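# Place all blue-capped bottles upright on the tray

## Task

Move each bottle whose cap is blue onto the tray and keep every other bottle off it. At the end every bottle must be upright and resting on its own, not held in place by the robot. Anything the robot is touching at the end must not settle by more than about a fingernail's width once released.

## Robot and tools

Robot: two arms, left_arm and right_arm, each with a two-finger parallel gripper. The names are labels only, not sides of any image.

Frame: all poses use one scene frame. The origin is on the table top midway between the arms, +x points out over the table, +z points up, and left_arm sits on the +y side. Reported hand positions can be slightly wrong, more so at long reach.

Gripper geometry: the fingers point along the gripper's +z axis and close along its y axis. end_effector_position is the point between the pads when closed. Closed fingertips extend about 19 mm beyond it; fully open, about 6 mm. Closing pushes the tips about 13 mm further from the arm, so leave that much room above a surface.

The row (used by both execute_actions and move): always 18 plain numbers, even if only one arm moves. Order: left x, y, z (metres), qw, qx, qy, qz (quaternion, w first), left gripper position, left gripper speed; then the same nine for the right arm. x, y, z and the quaternion are an absolute target pose for that gripper in the scene frame, not an offset. Gripper position and speed are each in [-1, 1]. Position: +1 is fully open (85 mm), 0 is about 41 mm, about -0.8 is where the pads touch, and -1 closes until something stops the fingers. Speed sets how fast the gap changes: about 20 mm/s at -1, 85 at 0, 150 at +1. Grip force cannot be set; a full close gives roughly 190 to 235 N per pad. For a gentle grip, open first, then close to a value just narrower than the object. To release, command a position wider than the object. A 0 in the gripper slots is a real command, so to leave a gripper alone repeat its last two numbers. To keep an arm still, resend its whole last reported pose and its gripper numbers. To hold an orientation, send the same quaternion every time rather than copying a drifted one.

A call is refused, and nothing is sent, if any target lies more than 0.6 m from that arm's last reported position along any of its gripper's axes.

execute_actions: argument actions is a list holding one item or nothing. An empty list returns the current state. {"rows": [...], "steps": n} runs 1 to 15 rows, each applied for one control step of 1/30 s; n is at most 15 (default 15) and the final row repeats if rows run out. {"steps": n} alone is a wait of up to 300 steps, counted from the previous result, so your reply time uses some of it. Optional pictures (boolean) turns camera images on or off.

move: target is one 18-number row; speed is the top path speed in m/s, 0.002 to 0.5, default 0.25 (rotation up to twice that in rad/s). Each gripper travels a straight line to its pose; all paths finish together, taking 0.5 to 10 s and halting at 10 s even if short. It does not avoid obstacles or the other arm, and grippers can lag, stray or overshoot speed near full arm extension. Finger commands are sent at the start. The result adds a move: line giving the ending (done, off_target, moving, held, fault), any limits (paced = the sent pose was clipped; held = some steps were blocked, after which the arm may surge), and each gripper's distance from its target.

wait: seconds, 0 to 10; sends nothing new.

zoom_image: camera (cam_head_left, cam_head_right, cam_left_wrist, cam_right_wrist) and region [x0, y0, x1, y1] in pixels, top-left origin, no larger than 504 by 504. All cameras give 504x504 images; calibration (K, distortion, T_world_to_cam) is supplied and may be slightly off.

finished_scene: scene, the number of the current scene. Answering without any tool call ends everything.

Control details: each step, the commanded pose is clipped to within 70 mm and 16 degrees of the measured one, then damped inverse kinematics drives the joints, favouring position over orientation. After an action the arm continues only to its last clipped pose, so check the result and send the remainder. Joints share speed limits and stop together on reversal.

Reading results: the state line left_arm: ... | right_arm: ... lists each gripper's position and quaternion. A pose unreachable line means the clearance check altered or blocked that arm's command; HELD flags steps where your row was not fully sent. A Hand target line shows the pose currently being pursued. position_measured_pct is about 50 minus 50 times the finger position, 0 when fully open; stopping below 90 short of the command means something is gripped or blocking, while about 90 or more means the pads met on nothing or on something very thin. Joint positions and torques are also listed; torques change at rest only with contact or load.

Limits and faults: if contact torque reaches a joint's load limit (50.2 N m for waist, shoulder, upper arm roll, elbow; 31.6 for the three wrist joints, including held weight) the arm stops for 10 s and drops the rest of the call. Holding loads heats motors: a MOTOR HOT warning appears from 60 °C, and at 75 °C an OVER-TEMPERATURE FAULT lets the arm sag.

Avoid: arms striking or pushing each other, knocking anything off the table, drops, slips and fast impacts. Faster moves hit harder, and targets set beyond a contact press harder. Occasional random tugs on held items or pushes on loose ones may happen.

Each tool is called after "Call:" by a JSON object that holds its "method" and its "body".

## Session

Call:
{"method": "execute_actions", "body": {"actions": []}}

Scene clock: 0.00 s of 6400.00 s.
left_arm: end_effector_position=(+0.1268, -0.1527, +0.3888) position_measured_pct=0.0 end_effector_quat_wxyz=(+0.506, +0.775, -0.259, +0.276) | right_arm: end_effector_position=(+0.4573, -0.5502, +0.1317) position_measured_pct=0.0 end_effector_quat_wxyz=(-0.012, +0.409, +0.912, -0.004)
Joint positions: left_arm=[1.361 0.113 0.005 2.187 3.059 0.388 2.385] | right_arm=[ 0.137  0.699  0.131  1.43  -0.091  1.042  1.065]
Joint velocities: left_arm=[ 0.    -0.    -0.    -0.001 -0.001  0.    -0.001] | right_arm=[-0.     0.001 -0.     0.001 -0.     0.     0.   ]
Joint torques (N m, as the joint torque sensors report them, + toward a larger angle): no reading
Motor temperatures (°C, as the motors report them): left_arm=[27 26 26 25 32 29 35] | right_arm=[24 27 25 27 37 36 37]
Hand target (left_arm): +0.127, -0.153, +0.389; +0.506, +0.775, -0.259, +0.276
Hand target (right_arm): +0.457, -0.550, +0.132; -0.011, +0.409, +0.912, -0.004

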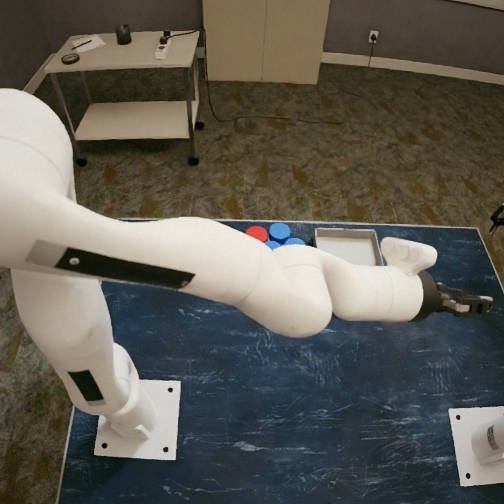

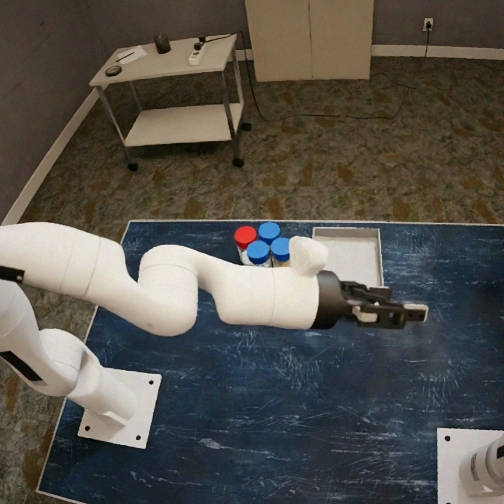

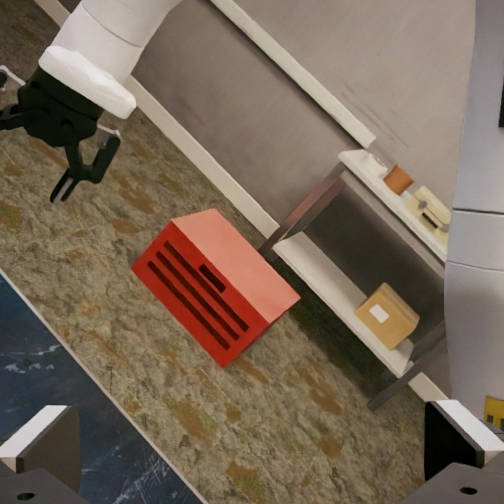

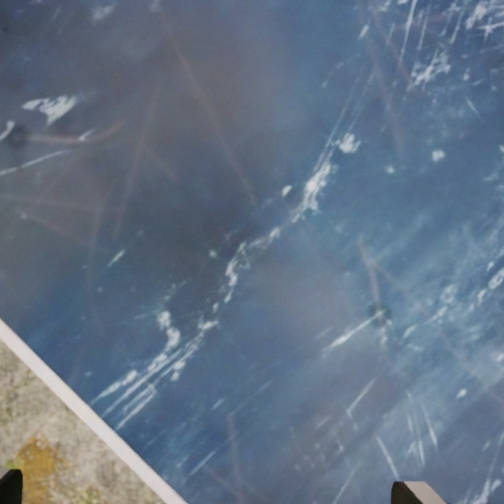

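Call:
{"method": "move", "body": {"target": [0.25,0.35,0.35,0,0.707,0.707,0,1,0, 0.4573,-0.5502,0.1317,-0.012,0.409,0.912,-0.004,1,0], "speed": 0.4}}

Call:
{"method": "zoom_image", "body": {"camera": "cam_head_left", "region": [200,200,400,320]}}

Call:
{"method": "zoom_image", "body": {"camera": "cam_head_right", "region": [200,200,400,320]}}

Scene clock: 4.30 s of 6400.00 s.
left_arm: end_effector_position=(+0.2502, +0.3484, +0.3505) position_measured_pct=0.0 end_effector_quat_wxyz=(-0.001, +0.708, +0.706, -0.002) | right_arm: end_effector_position=(+0.4573, -0.5502, +0.1317) position_measured_pct=0.0 end_effector_quat_wxyz=(-0.012, +0.409, +0.912, -0.004)
Joint positions: left_arm=[-0.117 -0.242  0.235  1.904  3.2   -1.476  3.24 ] | right_arm=[ 0.138  0.7    0.131  1.429 -0.092  1.043  1.066]
Joint velocities: left_arm=[-0.002  0.008 -0.002 -0.002 -0.001 -0.     0.003] | right_arm=[-0.001  0.     0.     0.    -0.    -0.    -0.   ]
Joint torques (N m, as the joint torque sensors report them, + toward a larger angle): left_arm=[-0.07 -4.55 -0.3  -8.95  0.32 -0.19 -0.03] | right_arm=[  0.1  -20.32   1.11  -7.68   0.07   0.38  -0.36]
Motor temperatures (°C, as the motors report them): left_arm=[27 26 26 25 32 29 35] | right_arm=[24 27 25 27 37 36 37]
Hand target (left_arm): +0.250, +0.349, +0.350; -0.001, +0.708, +0.707, -0.002
Hand target (right_arm): +0.457, -0.550, +0.132; -0.012, +0.409, +0.912, -0.004
Off the commanded pose (left_arm): 0.002 m, 0 deg.
Off the commanded pose (right_arm): 0.000 m, 0 deg.
move: done; limits=paced
camera_calibration (this result's frames):
cam_left_wrist: T_world_to_cam=[[0.99976, 0.00624969, -0.0210023, -0.242988], [0.00709727, -0.999153, 0.0405276, 0.377963], [-0.0207312, -0.0406669, -0.998958, 0.520242], [0, 0, 0, 1]] pos_world=[0.251032, 0.400318, 0.499278]
cam_right_wrist: T_world_to_cam=[[0.721554, 0.691768, 0.028595, 0.0382886], [0.691858, -0.718848, -0.0677486, -0.640452], [-0.0263109, 0.0686679, -0.997293, 0.32135], [0, 0, 0, 1]] pos_world=[0.423929, -0.50894, 0.275995]

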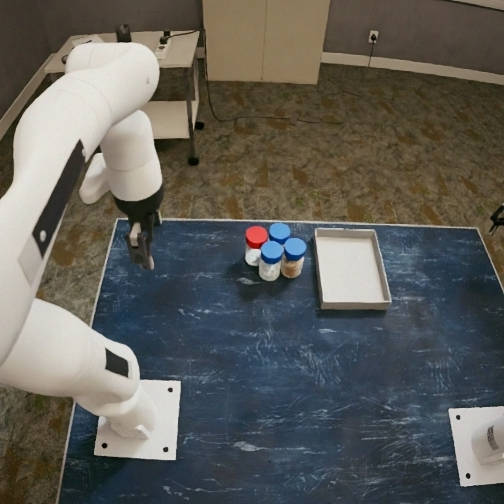

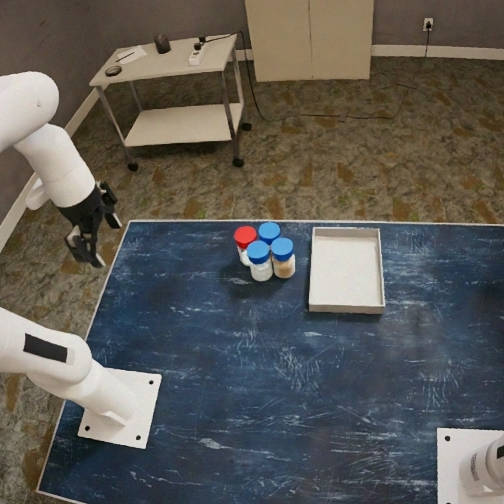

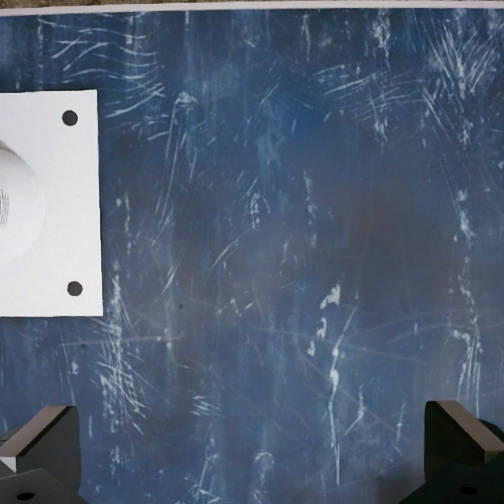

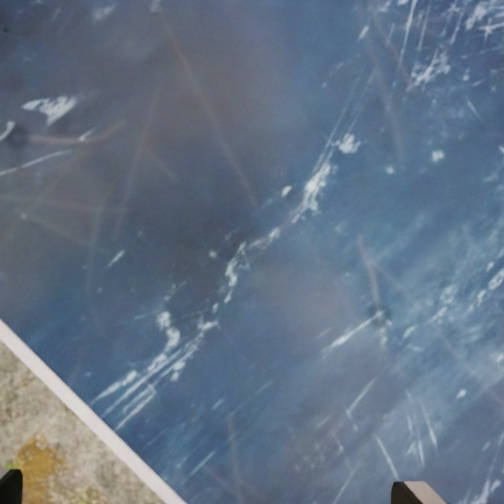

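Region (200, 200, 400, 320) of cam_head_left's 504x504 image, scaled by 2.520, with more detail than that image has; it fills the top 302 rows of this view, and the rest is white.

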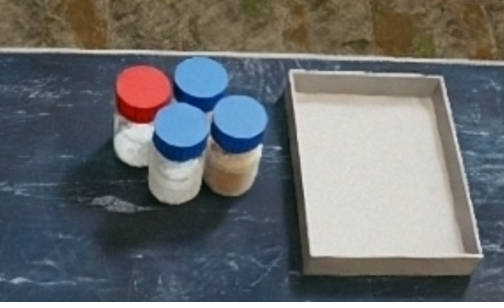

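Region (200, 200, 400, 320) of cam_head_right's 504x504 image, scaled by 2.520, with more detail than that image has; it fills the top 302 rows of this view, and the rest is white.

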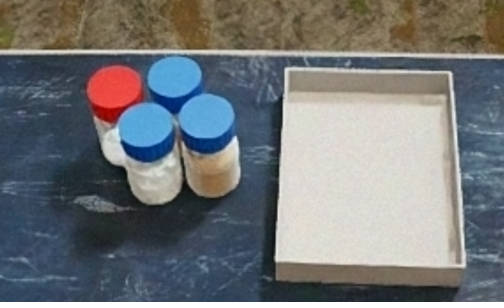

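Call:
{"method": "move", "body": {"target": [0.44,0.05,0.36,0,0.707,0.707,0,1,0, 0.4573,-0.5502,0.1317,-0.012,0.409,0.912,-0.004,1,0], "speed": 0.4}}

Scene clock: 6.93 s of 6400.00 s.
left_arm: end_effector_position=(+0.4399, +0.0507, +0.3614) position_measured_pct=0.0 end_effector_quat_wxyz=(+0.001, +0.707, +0.707, +0.002) | right_arm: end_effector_position=(+0.4573, -0.5502, +0.1317) position_measured_pct=0.0 end_effector_quat_wxyz=(-0.012, +0.409, +0.912, -0.004)
Joint positions: left_arm=[ 0.446  0.618  0.598  0.902  2.803 -1.7    4.044] | right_arm=[ 0.138  0.7    0.131  1.429 -0.092  1.043  1.066]
Joint velocities: left_arm=[ 0.013  0.017  0.002 -0.012 -0.003 -0.007 -0.   ] | right_arm=[ 0.001 -0.001 -0.001 -0.001 -0.    -0.    -0.   ]
Joint torques (N m, as the joint torque sensors report them, + toward a larger angle): left_arm=[  1.04 -21.15   1.85  -8.77  -0.09  -0.14   0.03] | right_arm=[  0.   -20.36   1.1   -7.59   0.04   0.39  -0.35]
Motor temperatures (°C, as the motors report them): left_arm=[27 26 26 25 32 29 35] | right_arm=[24 27 25 27 37 36 37]
Hand target (left_arm): +0.440, +0.050, +0.361; +0.000, +0.708, +0.707, +0.001
Hand target (right_arm): +0.457, -0.550, +0.132; -0.012, +0.409, +0.912, -0.004
Off the commanded pose (left_arm): 0.002 m, 0 deg.
Off the commanded pose (right_arm): 0.000 m, 0 deg.
move: done; limits=paced
camera_calibration (this result's frames):
cam_left_wrist: T_world_to_cam=[[0.999866, 0.00840314, -0.0140147, -0.433272], [0.00892513, -0.999253, 0.0376086, 0.0789492], [-0.0136882, -0.0377287, -0.999194, 0.519799], [0, 0, 0, 1]] pos_world=[0.439624, 0.102142, 0.510339]
cam_right_wrist: T_world_to_cam=[[0.721555, 0.691767, 0.0285947, 0.0382875], [0.691857, -0.718849, -0.0677492, -0.640452], [-0.0263114, 0.0686682, -0.997293, 0.321352], [0, 0, 0, 1]] pos_world=[0.42393, -0.508941, 0.275997]

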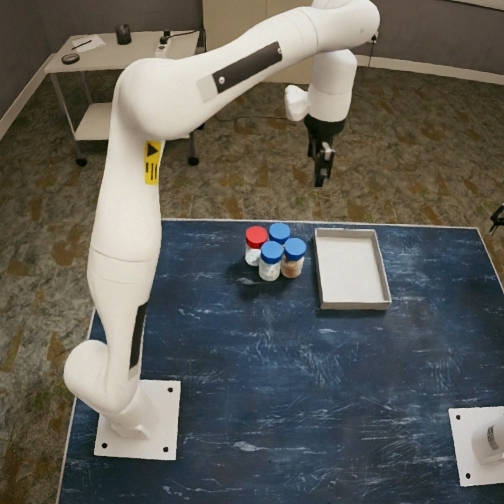

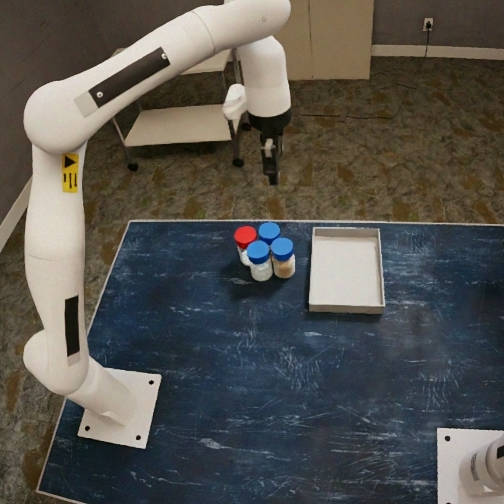

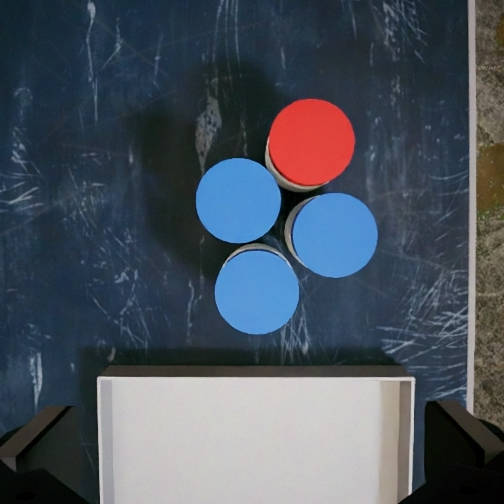

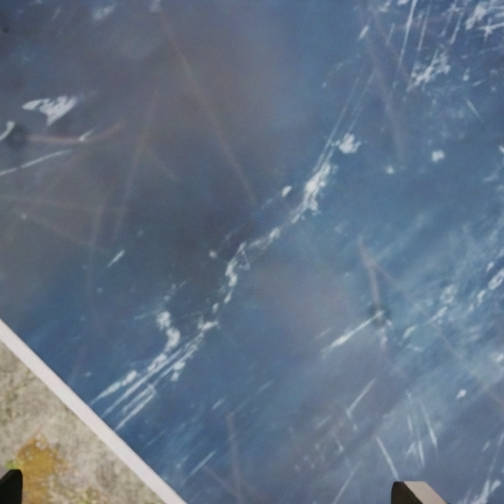

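Call:
{"method": "move", "body": {"target": [0.437,0.0615,0.17,0,0.824,0.566,0,0.6,0, 0.4573,-0.5502,0.1317,-0.012,0.409,0.912,-0.004,1,0], "speed": 0.3}}

Scene clock: 9.67 s of 6400.00 s.
left_arm: end_effector_position=(+0.4369, +0.0616, +0.1701) position_measured_pct=19.8 end_effector_quat_wxyz=(+0.000, +0.824, +0.566, +0.000) | right_arm: end_effector_position=(+0.4573, -0.5502, +0.1317) position_measured_pct=0.0 end_effector_quat_wxyz=(-0.012, +0.409, +0.912, -0.004)
Joint positions: left_arm=[ 0.343  0.711  0.624  1.413  2.712 -1.155  3.795] | right_arm=[ 0.138  0.7    0.131  1.429 -0.092  1.043  1.066]
Joint velocities: left_arm=[-0.002  0.001 -0.001  0.002  0.     0.002  0.001] | right_arm=[ 0.    -0.     0.001 -0.001  0.    -0.     0.   ]
Joint torques (N m, as the joint torque sensors report them, + toward a larger angle): left_arm=[  0.67 -20.96   3.25  -7.34   0.11   0.35  -0.35] | right_arm=[ -0.02 -20.42   1.07  -7.63   0.07   0.4   -0.35]
Motor temperatures (°C, as the motors report them): left_arm=[27 26 26 25 32 29 35] | right_arm=[24 28 25 27 37 36 37]
Hand target (left_arm): +0.437, +0.062, +0.170; +0.000, +0.824, +0.566, -0.000
Hand target (right_arm): +0.457, -0.550, +0.132; -0.012, +0.409, +0.912, -0.004
Off the commanded pose (left_arm): 0.000 m, 0 deg.
Off the commanded pose (right_arm): 0.000 m, 0 deg.
move: done
camera_calibration (this result's frames):
cam_left_wrist: T_world_to_cam=[[0.93602, -0.351527, -0.0171903, -0.382461], [-0.350692, -0.93569, 0.0387174, 0.250066], [-0.029695, -0.0302118, -0.999102, 0.335573], [0, 0, 0, 1]] pos_world=[0.455652, 0.109677, 0.319015]
cam_right_wrist: T_world_to_cam=[[0.721554, 0.691767, 0.028595, 0.0382874], [0.691858, -0.718848, -0.0677491, -0.640452], [-0.0263111, 0.0686684, -0.997293, 0.321352], [0, 0, 0, 1]] pos_world=[0.42393, -0.508941, 0.275997]

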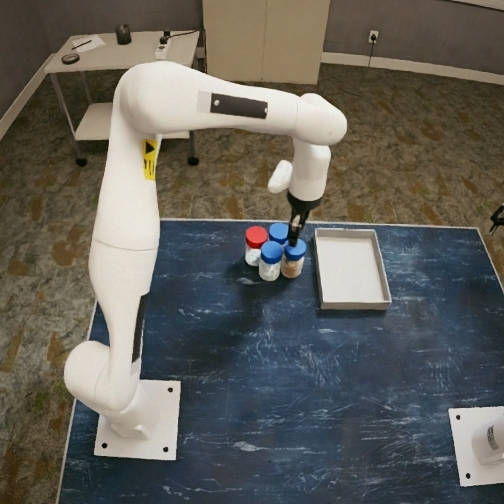

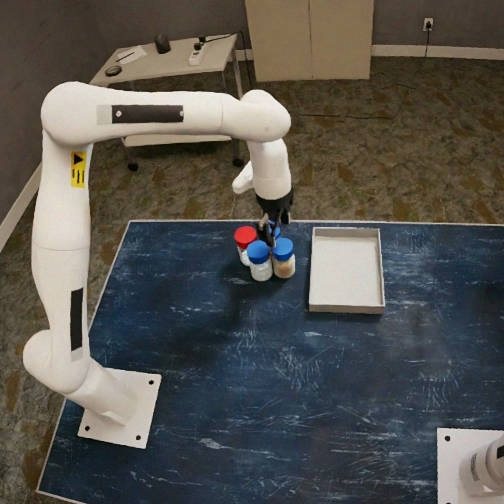

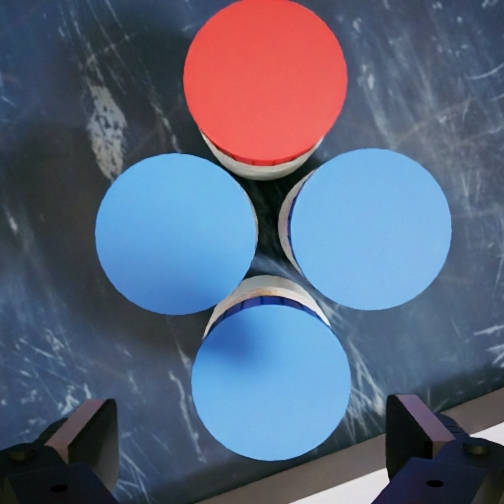

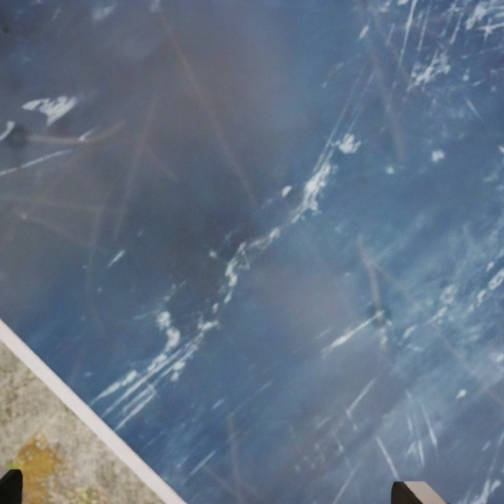

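Call:
{"method": "move", "body": {"target": [0.4415,0.060,0.082,0,0.824,0.566,0,0.6,0, 0.4573,-0.5502,0.1317,-0.012,0.409,0.912,-0.004,1,0], "speed": 0.12}}

Call:
{"method": "move", "body": {"target": [0.4415,0.060,0.082,0,0.824,0.566,0,-1,0.5, 0.4573,-0.5502,0.1317,-0.012,0.409,0.912,-0.004,1,0]}}

Scene clock: 11.93 s of 6400.00 s.
left_arm: end_effector_position=(+0.4416, +0.0600, +0.0823) position_measured_pct=19.8 end_effector_quat_wxyz=(+0.000, +0.824, +0.566, -0.000) | right_arm: end_effector_position=(+0.4573, -0.5502, +0.1317) position_measured_pct=0.0 end_effector_quat_wxyz=(-0.012, +0.409, +0.912, -0.004)
Joint positions: left_arm=[ 0.37   0.831  0.564  1.496  2.639 -0.961  3.847] | right_arm=[ 0.138  0.7    0.131  1.429 -0.092  1.043  1.066]
Joint velocities: left_arm=[ 0.001  0.003 -0.    -0.     0.     0.001  0.001] | right_arm=[-0.001  0.001 -0.    -0.001 -0.     0.     0.   ]
Joint torques (N m, as the joint torque sensors report them, + toward a larger angle): left_arm=[ -0.01 -22.26   3.38  -6.55  -0.09   0.07  -0.05] | right_arm=[  0.15 -20.26   1.07  -7.64   0.06   0.31  -0.38]
Motor temperatures (°C, as the motors report them): left_arm=[27 26 26 25 32 29 35] | right_arm=[24 28 25 27 37 36 37]
Hand target (left_arm): +0.442, +0.060, +0.082; +0.000, +0.824, +0.566, -0.000
Hand target (right_arm): +0.457, -0.550, +0.132; -0.012, +0.409, +0.912, -0.004
Off the commanded pose (left_arm): 0.000 m, 0 deg.
Off the commanded pose (right_arm): 0.000 m, 0 deg.
move: done
camera_calibration (this result's frames):
cam_left_wrist: T_world_to_cam=[[0.936215, -0.351016, -0.0170023, -0.389037], [-0.350181, -0.935872, 0.0389426, 0.253409], [-0.0295815, -0.0305048, -0.999097, 0.247887], [0, 0, 0, 1]] pos_world=[0.460294, 0.108161, 0.23118]
cam_right_wrist: T_world_to_cam=[[0.721555, 0.691766, 0.0285948, 0.0382871], [0.691857, -0.718849, -0.0677494, -0.640452], [-0.0263114, 0.0686684, -0.997293, 0.321352], [0, 0, 0, 1]] pos_world=[0.42393, -0.508941, 0.275997]

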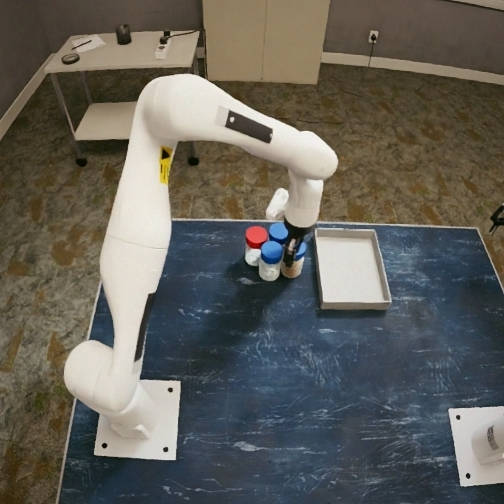

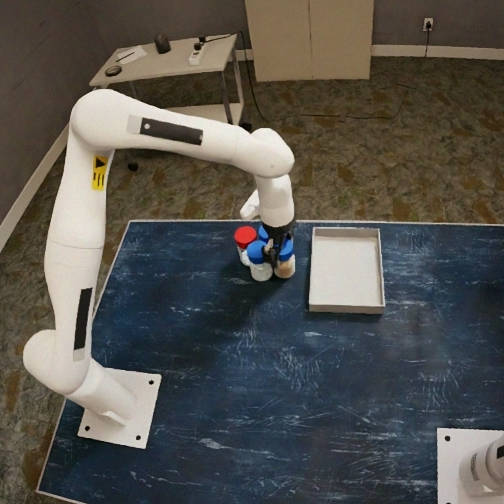

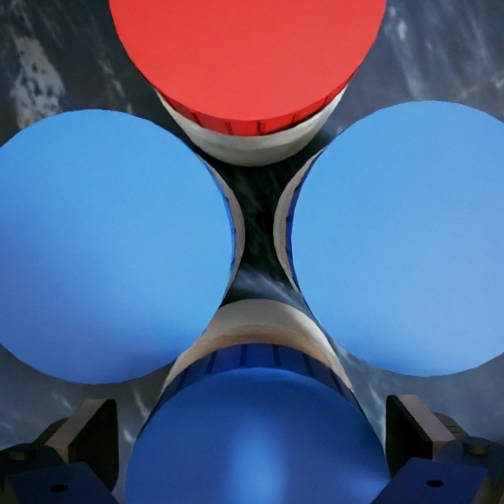

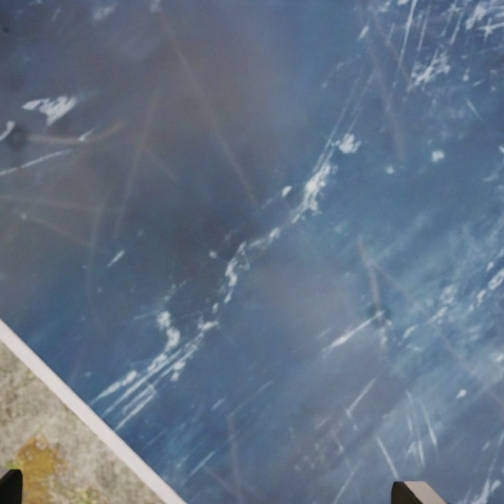

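Scene clock: 12.63 s of 6400.00 s.
left_arm: end_effector_position=(+0.4420, +0.0597, +0.0830) position_measured_pct=38.9 end_effector_quat_wxyz=(+0.001, +0.824, +0.566, +0.000) | right_arm: end_effector_position=(+0.4573, -0.5502, +0.1317) position_measured_pct=0.0 end_effector_quat_wxyz=(-0.012, +0.409, +0.912, -0.004)
Joint positions: left_arm=[ 0.37   0.83   0.564  1.495  2.639 -0.962  3.847] | right_arm=[ 0.138  0.7    0.131  1.429 -0.092  1.043  1.066]
Joint velocities: left_arm=[ 0.     0.     0.     0.001 -0.     0.    -0.   ] | right_arm=[ 0.     0.001 -0.    -0.    -0.     0.    -0.   ]
Joint torques (N m, as the joint torque sensors report them, + toward a larger angle): left_arm=[  0.27 -20.98   3.47  -6.     0.18   0.04   0.02] | right_arm=[  0.05 -20.26   0.94  -7.62   0.08   0.45  -0.31]
Motor temperatures (°C, as the motors report them): left_arm=[27 26 26 25 32 29 35] | right_arm=[24 28 25 27 37 36 37]
Hand target (left_arm): +0.441, +0.060, +0.082; -0.000, +0.824, +0.566, -0.000
Hand target (right_arm): +0.457, -0.550, +0.132; -0.012, +0.409, +0.912, -0.004
Off the commanded pose (left_arm): 0.001 m, 0 deg.
Off the commanded pose (right_arm): 0.000 m, 0 deg.
move: done
camera_calibration (this result's frames):
cam_left_wrist: T_world_to_cam=[[0.936269, -0.350946, -0.0154085, -0.389626], [-0.350157, -0.935877, 0.0390392, 0.25318], [-0.0281212, -0.0311558, -0.999119, 0.247943], [0, 0, 0, 1]] pos_world=[0.46042, 0.107933, 0.231837]
cam_right_wrist: T_world_to_cam=[[0.721555, 0.691767, 0.0285949, 0.0382874], [0.691857, -0.718849, -0.0677492, -0.640452], [-0.0263112, 0.0686683, -0.997293, 0.321352], [0, 0, 0, 1]] pos_world=[0.42393, -0.508941, 0.275997]

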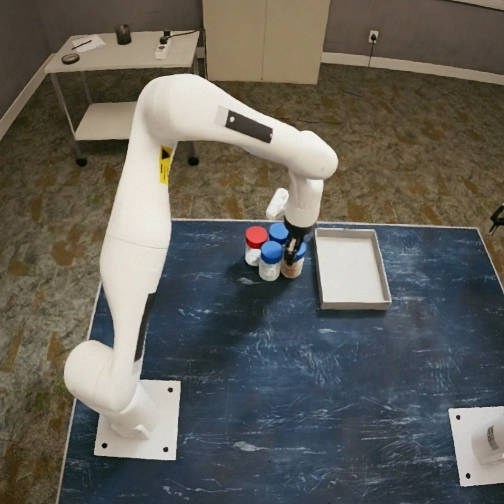

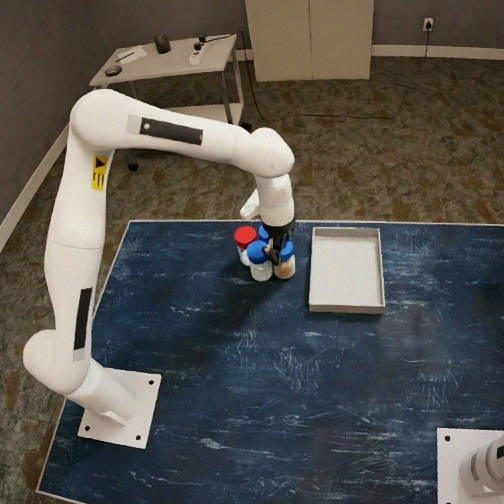

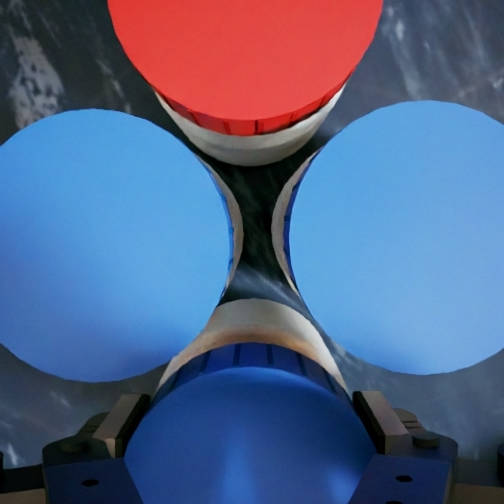

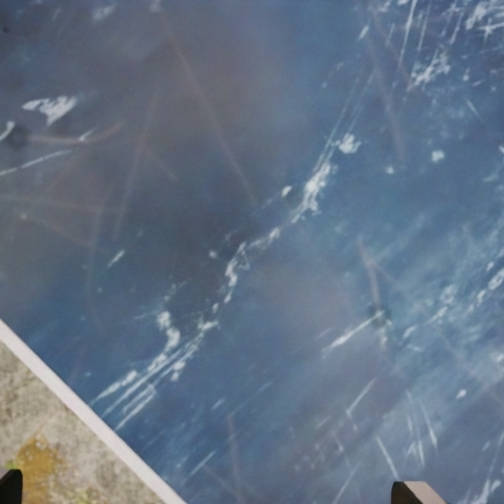

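Call:
{"method": "move", "body": {"target": [0.4415,0.060,0.16,0,0.824,0.566,0,-1,0.5, 0.4573,-0.5502,0.1317,-0.012,0.409,0.912,-0.004,1,0], "speed": 0.2}}

Call:
{"method": "move", "body": {"target": [0.505,-0.10,0.15,0,1,0,0,-1,0.5, 0.4573,-0.5502,0.1317,-0.012,0.409,0.912,-0.004,1,0], "speed": 0.3}}

Call:
{"method": "move", "body": {"target": [0.505,-0.10,0.09,0,1,0,0,-1,0.5, 0.4573,-0.5502,0.1317,-0.012,0.409,0.912,-0.004,1,0], "speed": 0.1}}

Scene clock: 14.90 s of 6400.00 s.
left_arm: end_effector_position=(+0.4414, +0.0600, +0.1598) position_measured_pct=38.9 end_effector_quat_wxyz=(-0.000, +0.824, +0.566, +0.000) | right_arm: end_effector_position=(+0.4573, -0.5502, +0.1317) position_measured_pct=0.0 end_effector_quat_wxyz=(-0.012, +0.409, +0.912, -0.004)
Joint positions: left_arm=[ 0.347  0.732  0.616  1.409  2.702 -1.139  3.796] | right_arm=[ 0.138  0.7    0.131  1.429 -0.092  1.043  1.066]
Joint velocities: left_arm=[-0.001 -0.002  0.     0.     0.    -0.001  0.   ] | right_arm=[ 0.002 -0.     0.001  0.    -0.     0.     0.   ]
Joint torques (N m, as the joint torque sensors report them, + toward a larger angle): left_arm=[  0.43 -22.13   3.85  -8.37   0.14   0.24  -0.1 ] | right_arm=[ -0.01 -20.33   1.04  -7.66   0.11   0.37  -0.37]
Motor temperatures (°C, as the motors report them): left_arm=[27 27 26 25 32 29 35] | right_arm=[24 28 25 27 37 36 37]
Hand target (left_arm): +0.441, +0.060, +0.160; -0.000, +0.824, +0.566, +0.000
Hand target (right_arm): +0.457, -0.550, +0.132; -0.012, +0.409, +0.912, -0.004
Off the commanded pose (left_arm): 0.000 m, 0 deg.
Off the commanded pose (right_arm): 0.000 m, 0 deg.
move: done
camera_calibration (this result's frames):
cam_left_wrist: T_world_to_cam=[[0.936164, -0.351135, -0.0173755, -0.387488], [-0.3503, -0.935845, 0.038516, 0.250386], [-0.0297851, -0.0299706, -0.999107, 0.325326], [0, 0, 0, 1]] pos_world=[0.460152, 0.108012, 0.308658]
cam_right_wrist: T_world_to_cam=[[0.721555, 0.691767, 0.0285947, 0.0382875], [0.691857, -0.718849, -0.0677492, -0.640452], [-0.0263113, 0.0686682, -0.997293, 0.321352], [0, 0, 0, 1]] pos_world=[0.42393, -0.508941, 0.275997]

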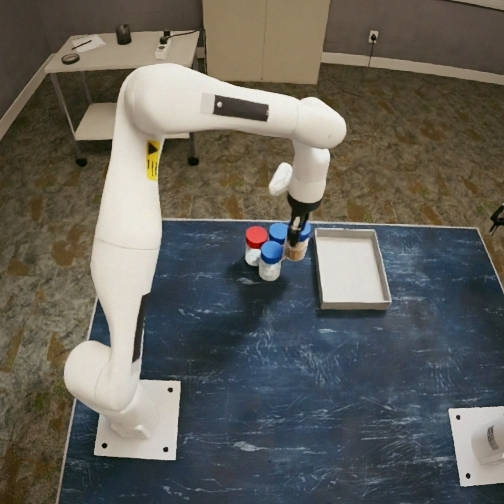

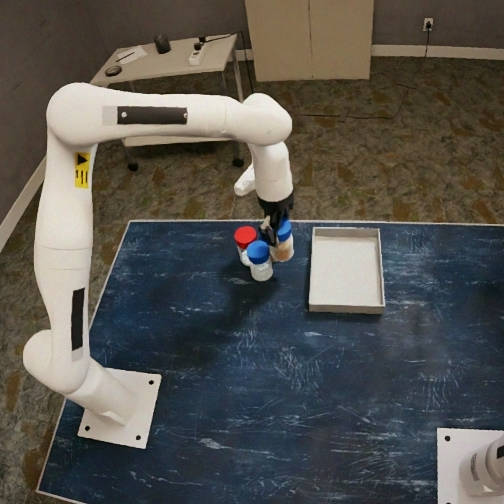

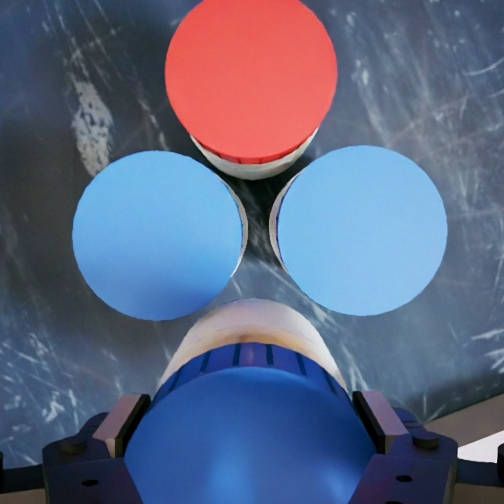

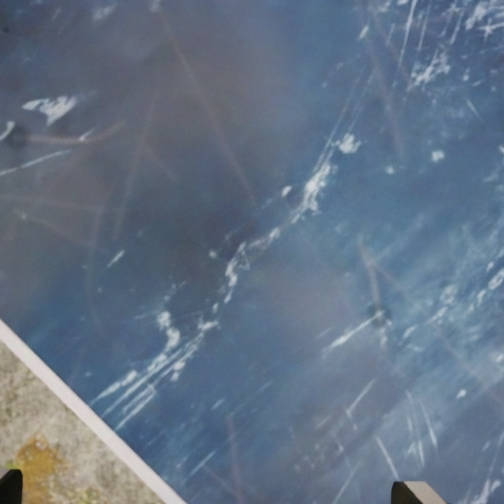

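Scene clock: 17.43 s of 6400.00 s.
left_arm: end_effector_position=(+0.5053, -0.1002, +0.1511) position_measured_pct=38.9 end_effector_quat_wxyz=(+0.001, +1.000, +0.000, +0.001) | right_arm: end_effector_position=(+0.4573, -0.5502, +0.1317) position_measured_pct=0.0 end_effector_quat_wxyz=(-0.012, +0.409, +0.912, -0.004)
Joint positions: left_arm=[ 0.666  1.186  0.788  0.473  2.424 -1.605  2.561] | right_arm=[ 0.138  0.7    0.131  1.429 -0.092  1.043  1.066]
Joint velocities: left_arm=[ 0.019  0.02  -0.003 -0.052 -0.003 -0.03  -0.019] | right_arm=[-0.    -0.001  0.    -0.001  0.     0.     0.   ]
Joint torques (N m, as the joint torque sensors report them, + toward a larger angle): left_arm=[  0.68 -30.67   2.23  -7.48   0.23   0.38  -0.19] | right_arm=[ -0.05 -20.29   0.94  -7.68   0.12   0.34  -0.37]
Motor temperatures (°C, as the motors report them): left_arm=[27 27 26 25 32 29 35] | right_arm=[24 28 25 27 37 36 37]
Hand target (left_arm): +0.505, -0.101, +0.150; +0.000, +1.000, -0.000, +0.000
Hand target (right_arm): +0.457, -0.550, +0.132; -0.012, +0.409, +0.912, -0.004
Off the commanded pose (left_arm): 0.001 m, 0 deg.
Off the commanded pose (right_arm): 0.000 m, 0 deg.
move: done
camera_calibration (this result's frames):
cam_left_wrist: T_world_to_cam=[[0.00845462, -0.999841, -0.0156769, -0.100133], [-0.999269, -0.00903226, 0.0371493, 0.544193], [-0.037285, 0.0153513, -0.999187, 0.32215], [0, 0, 0, 1]] pos_world=[0.556654, -0.100147, 0.300102]
cam_right_wrist: T_world_to_cam=[[0.721555, 0.691767, 0.0285947, 0.0382875], [0.691857, -0.718849, -0.0677491, -0.640452], [-0.0263114, 0.0686681, -0.997293, 0.321352], [0, 0, 0, 1]] pos_world=[0.42393, -0.508941, 0.275997]

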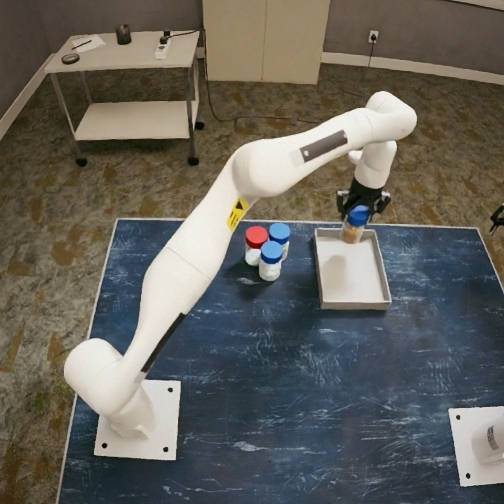

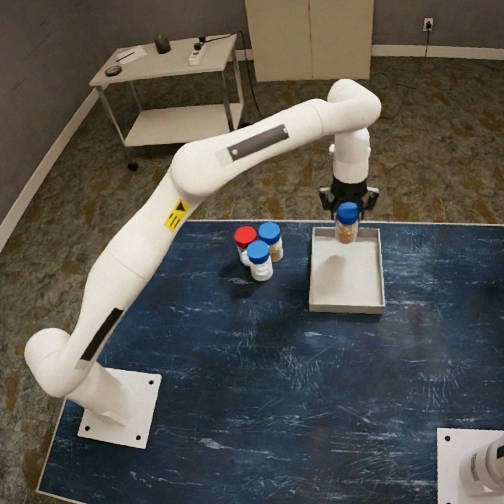

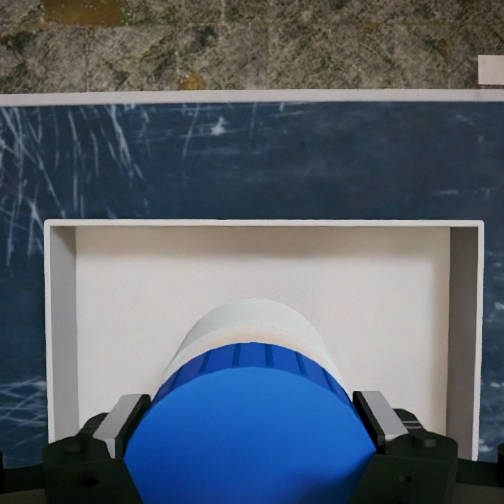

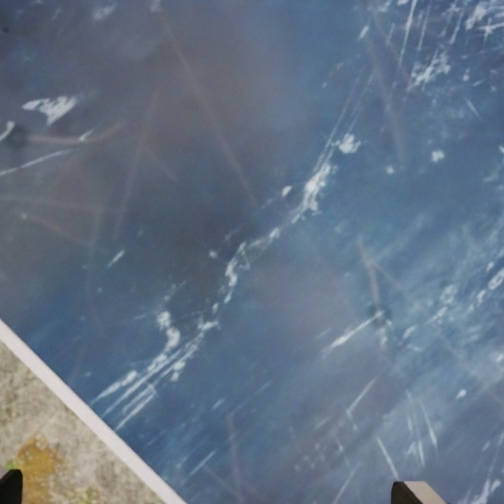

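Scene clock: 18.40 s of 6400.00 s.
left_arm: end_effector_position=(+0.5049, -0.1001, +0.0900) position_measured_pct=38.9 end_effector_quat_wxyz=(-0.000, +1.000, -0.000, -0.000) | right_arm: end_effector_position=(+0.4573, -0.5502, +0.1317) position_measured_pct=0.0 end_effector_quat_wxyz=(-0.012, +0.409, +0.912, -0.004)
Joint positions: left_arm=[ 0.631  1.228  0.777  0.606  2.415 -1.464  2.61 ] | right_arm=[ 0.138  0.7    0.131  1.429 -0.092  1.043  1.066]
Joint velocities: left_arm=[-0.002 -0.    -0.     0.001  0.     0.002 -0.002] | right_arm=[-0.    -0.001 -0.001  0.002 -0.    -0.     0.   ]
Joint torques (N m, as the joint torque sensors report them, + toward a larger angle): left_arm=[ -0.12 -30.49   3.51  -7.37   0.07  -0.11   0.03] | right_arm=[ -0.04 -20.32   1.03  -7.7    0.06   0.37  -0.33]
Motor temperatures (°C, as the motors report them): left_arm=[27 27 26 25 32 29 35] | right_arm=[24 28 25 27 37 36 37]
Hand target (left_arm): +0.505, -0.100, +0.090; +0.000, +1.000, -0.000, -0.000
Hand target (right_arm): +0.457, -0.550, +0.132; -0.012, +0.409, +0.912, -0.004
Off the commanded pose (left_arm): 0.000 m, 0 deg.
Off the commanded pose (right_arm): 0.000 m, 0 deg.
move: done
camera_calibration (this result's frames):
cam_left_wrist: T_world_to_cam=[[0.00806353, -0.999819, -0.0172307, -0.100624], [-0.999209, -0.00872702, 0.0387846, 0.545939], [-0.038928, 0.0169043, -0.999099, 0.262043], [0, 0, 0, 1]] pos_world=[0.55652, -0.100271, 0.238899]
cam_right_wrist: T_world_to_cam=[[0.721555, 0.691767, 0.0285947, 0.0382874], [0.691857, -0.718849, -0.0677492, -0.640452], [-0.0263114, 0.0686683, -0.997293, 0.321352], [0, 0, 0, 1]] pos_world=[0.42393, -0.508941, 0.275997]

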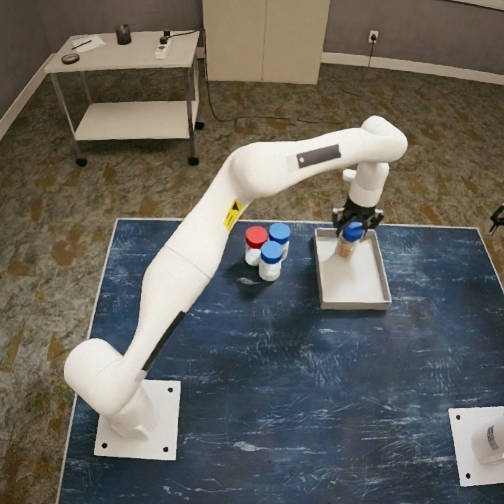

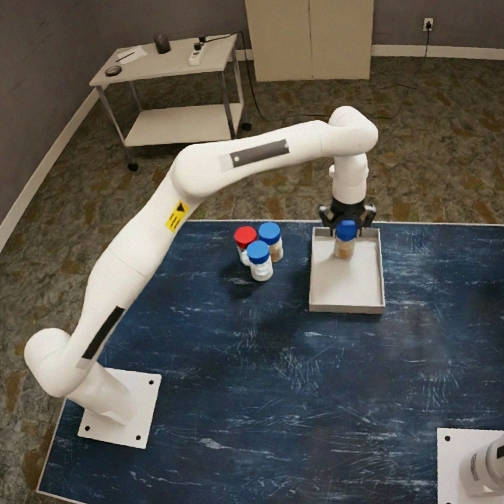

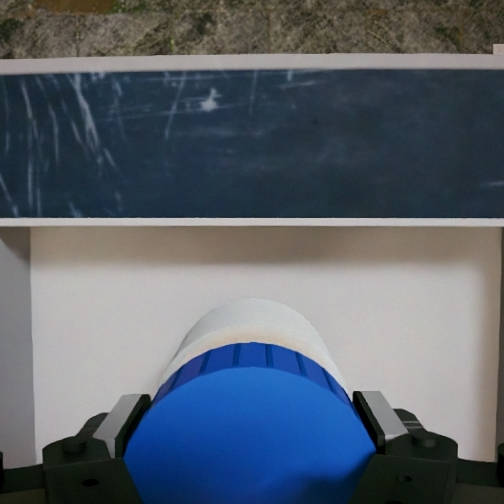

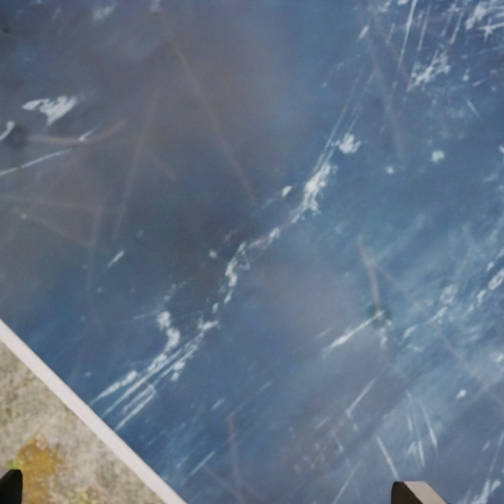

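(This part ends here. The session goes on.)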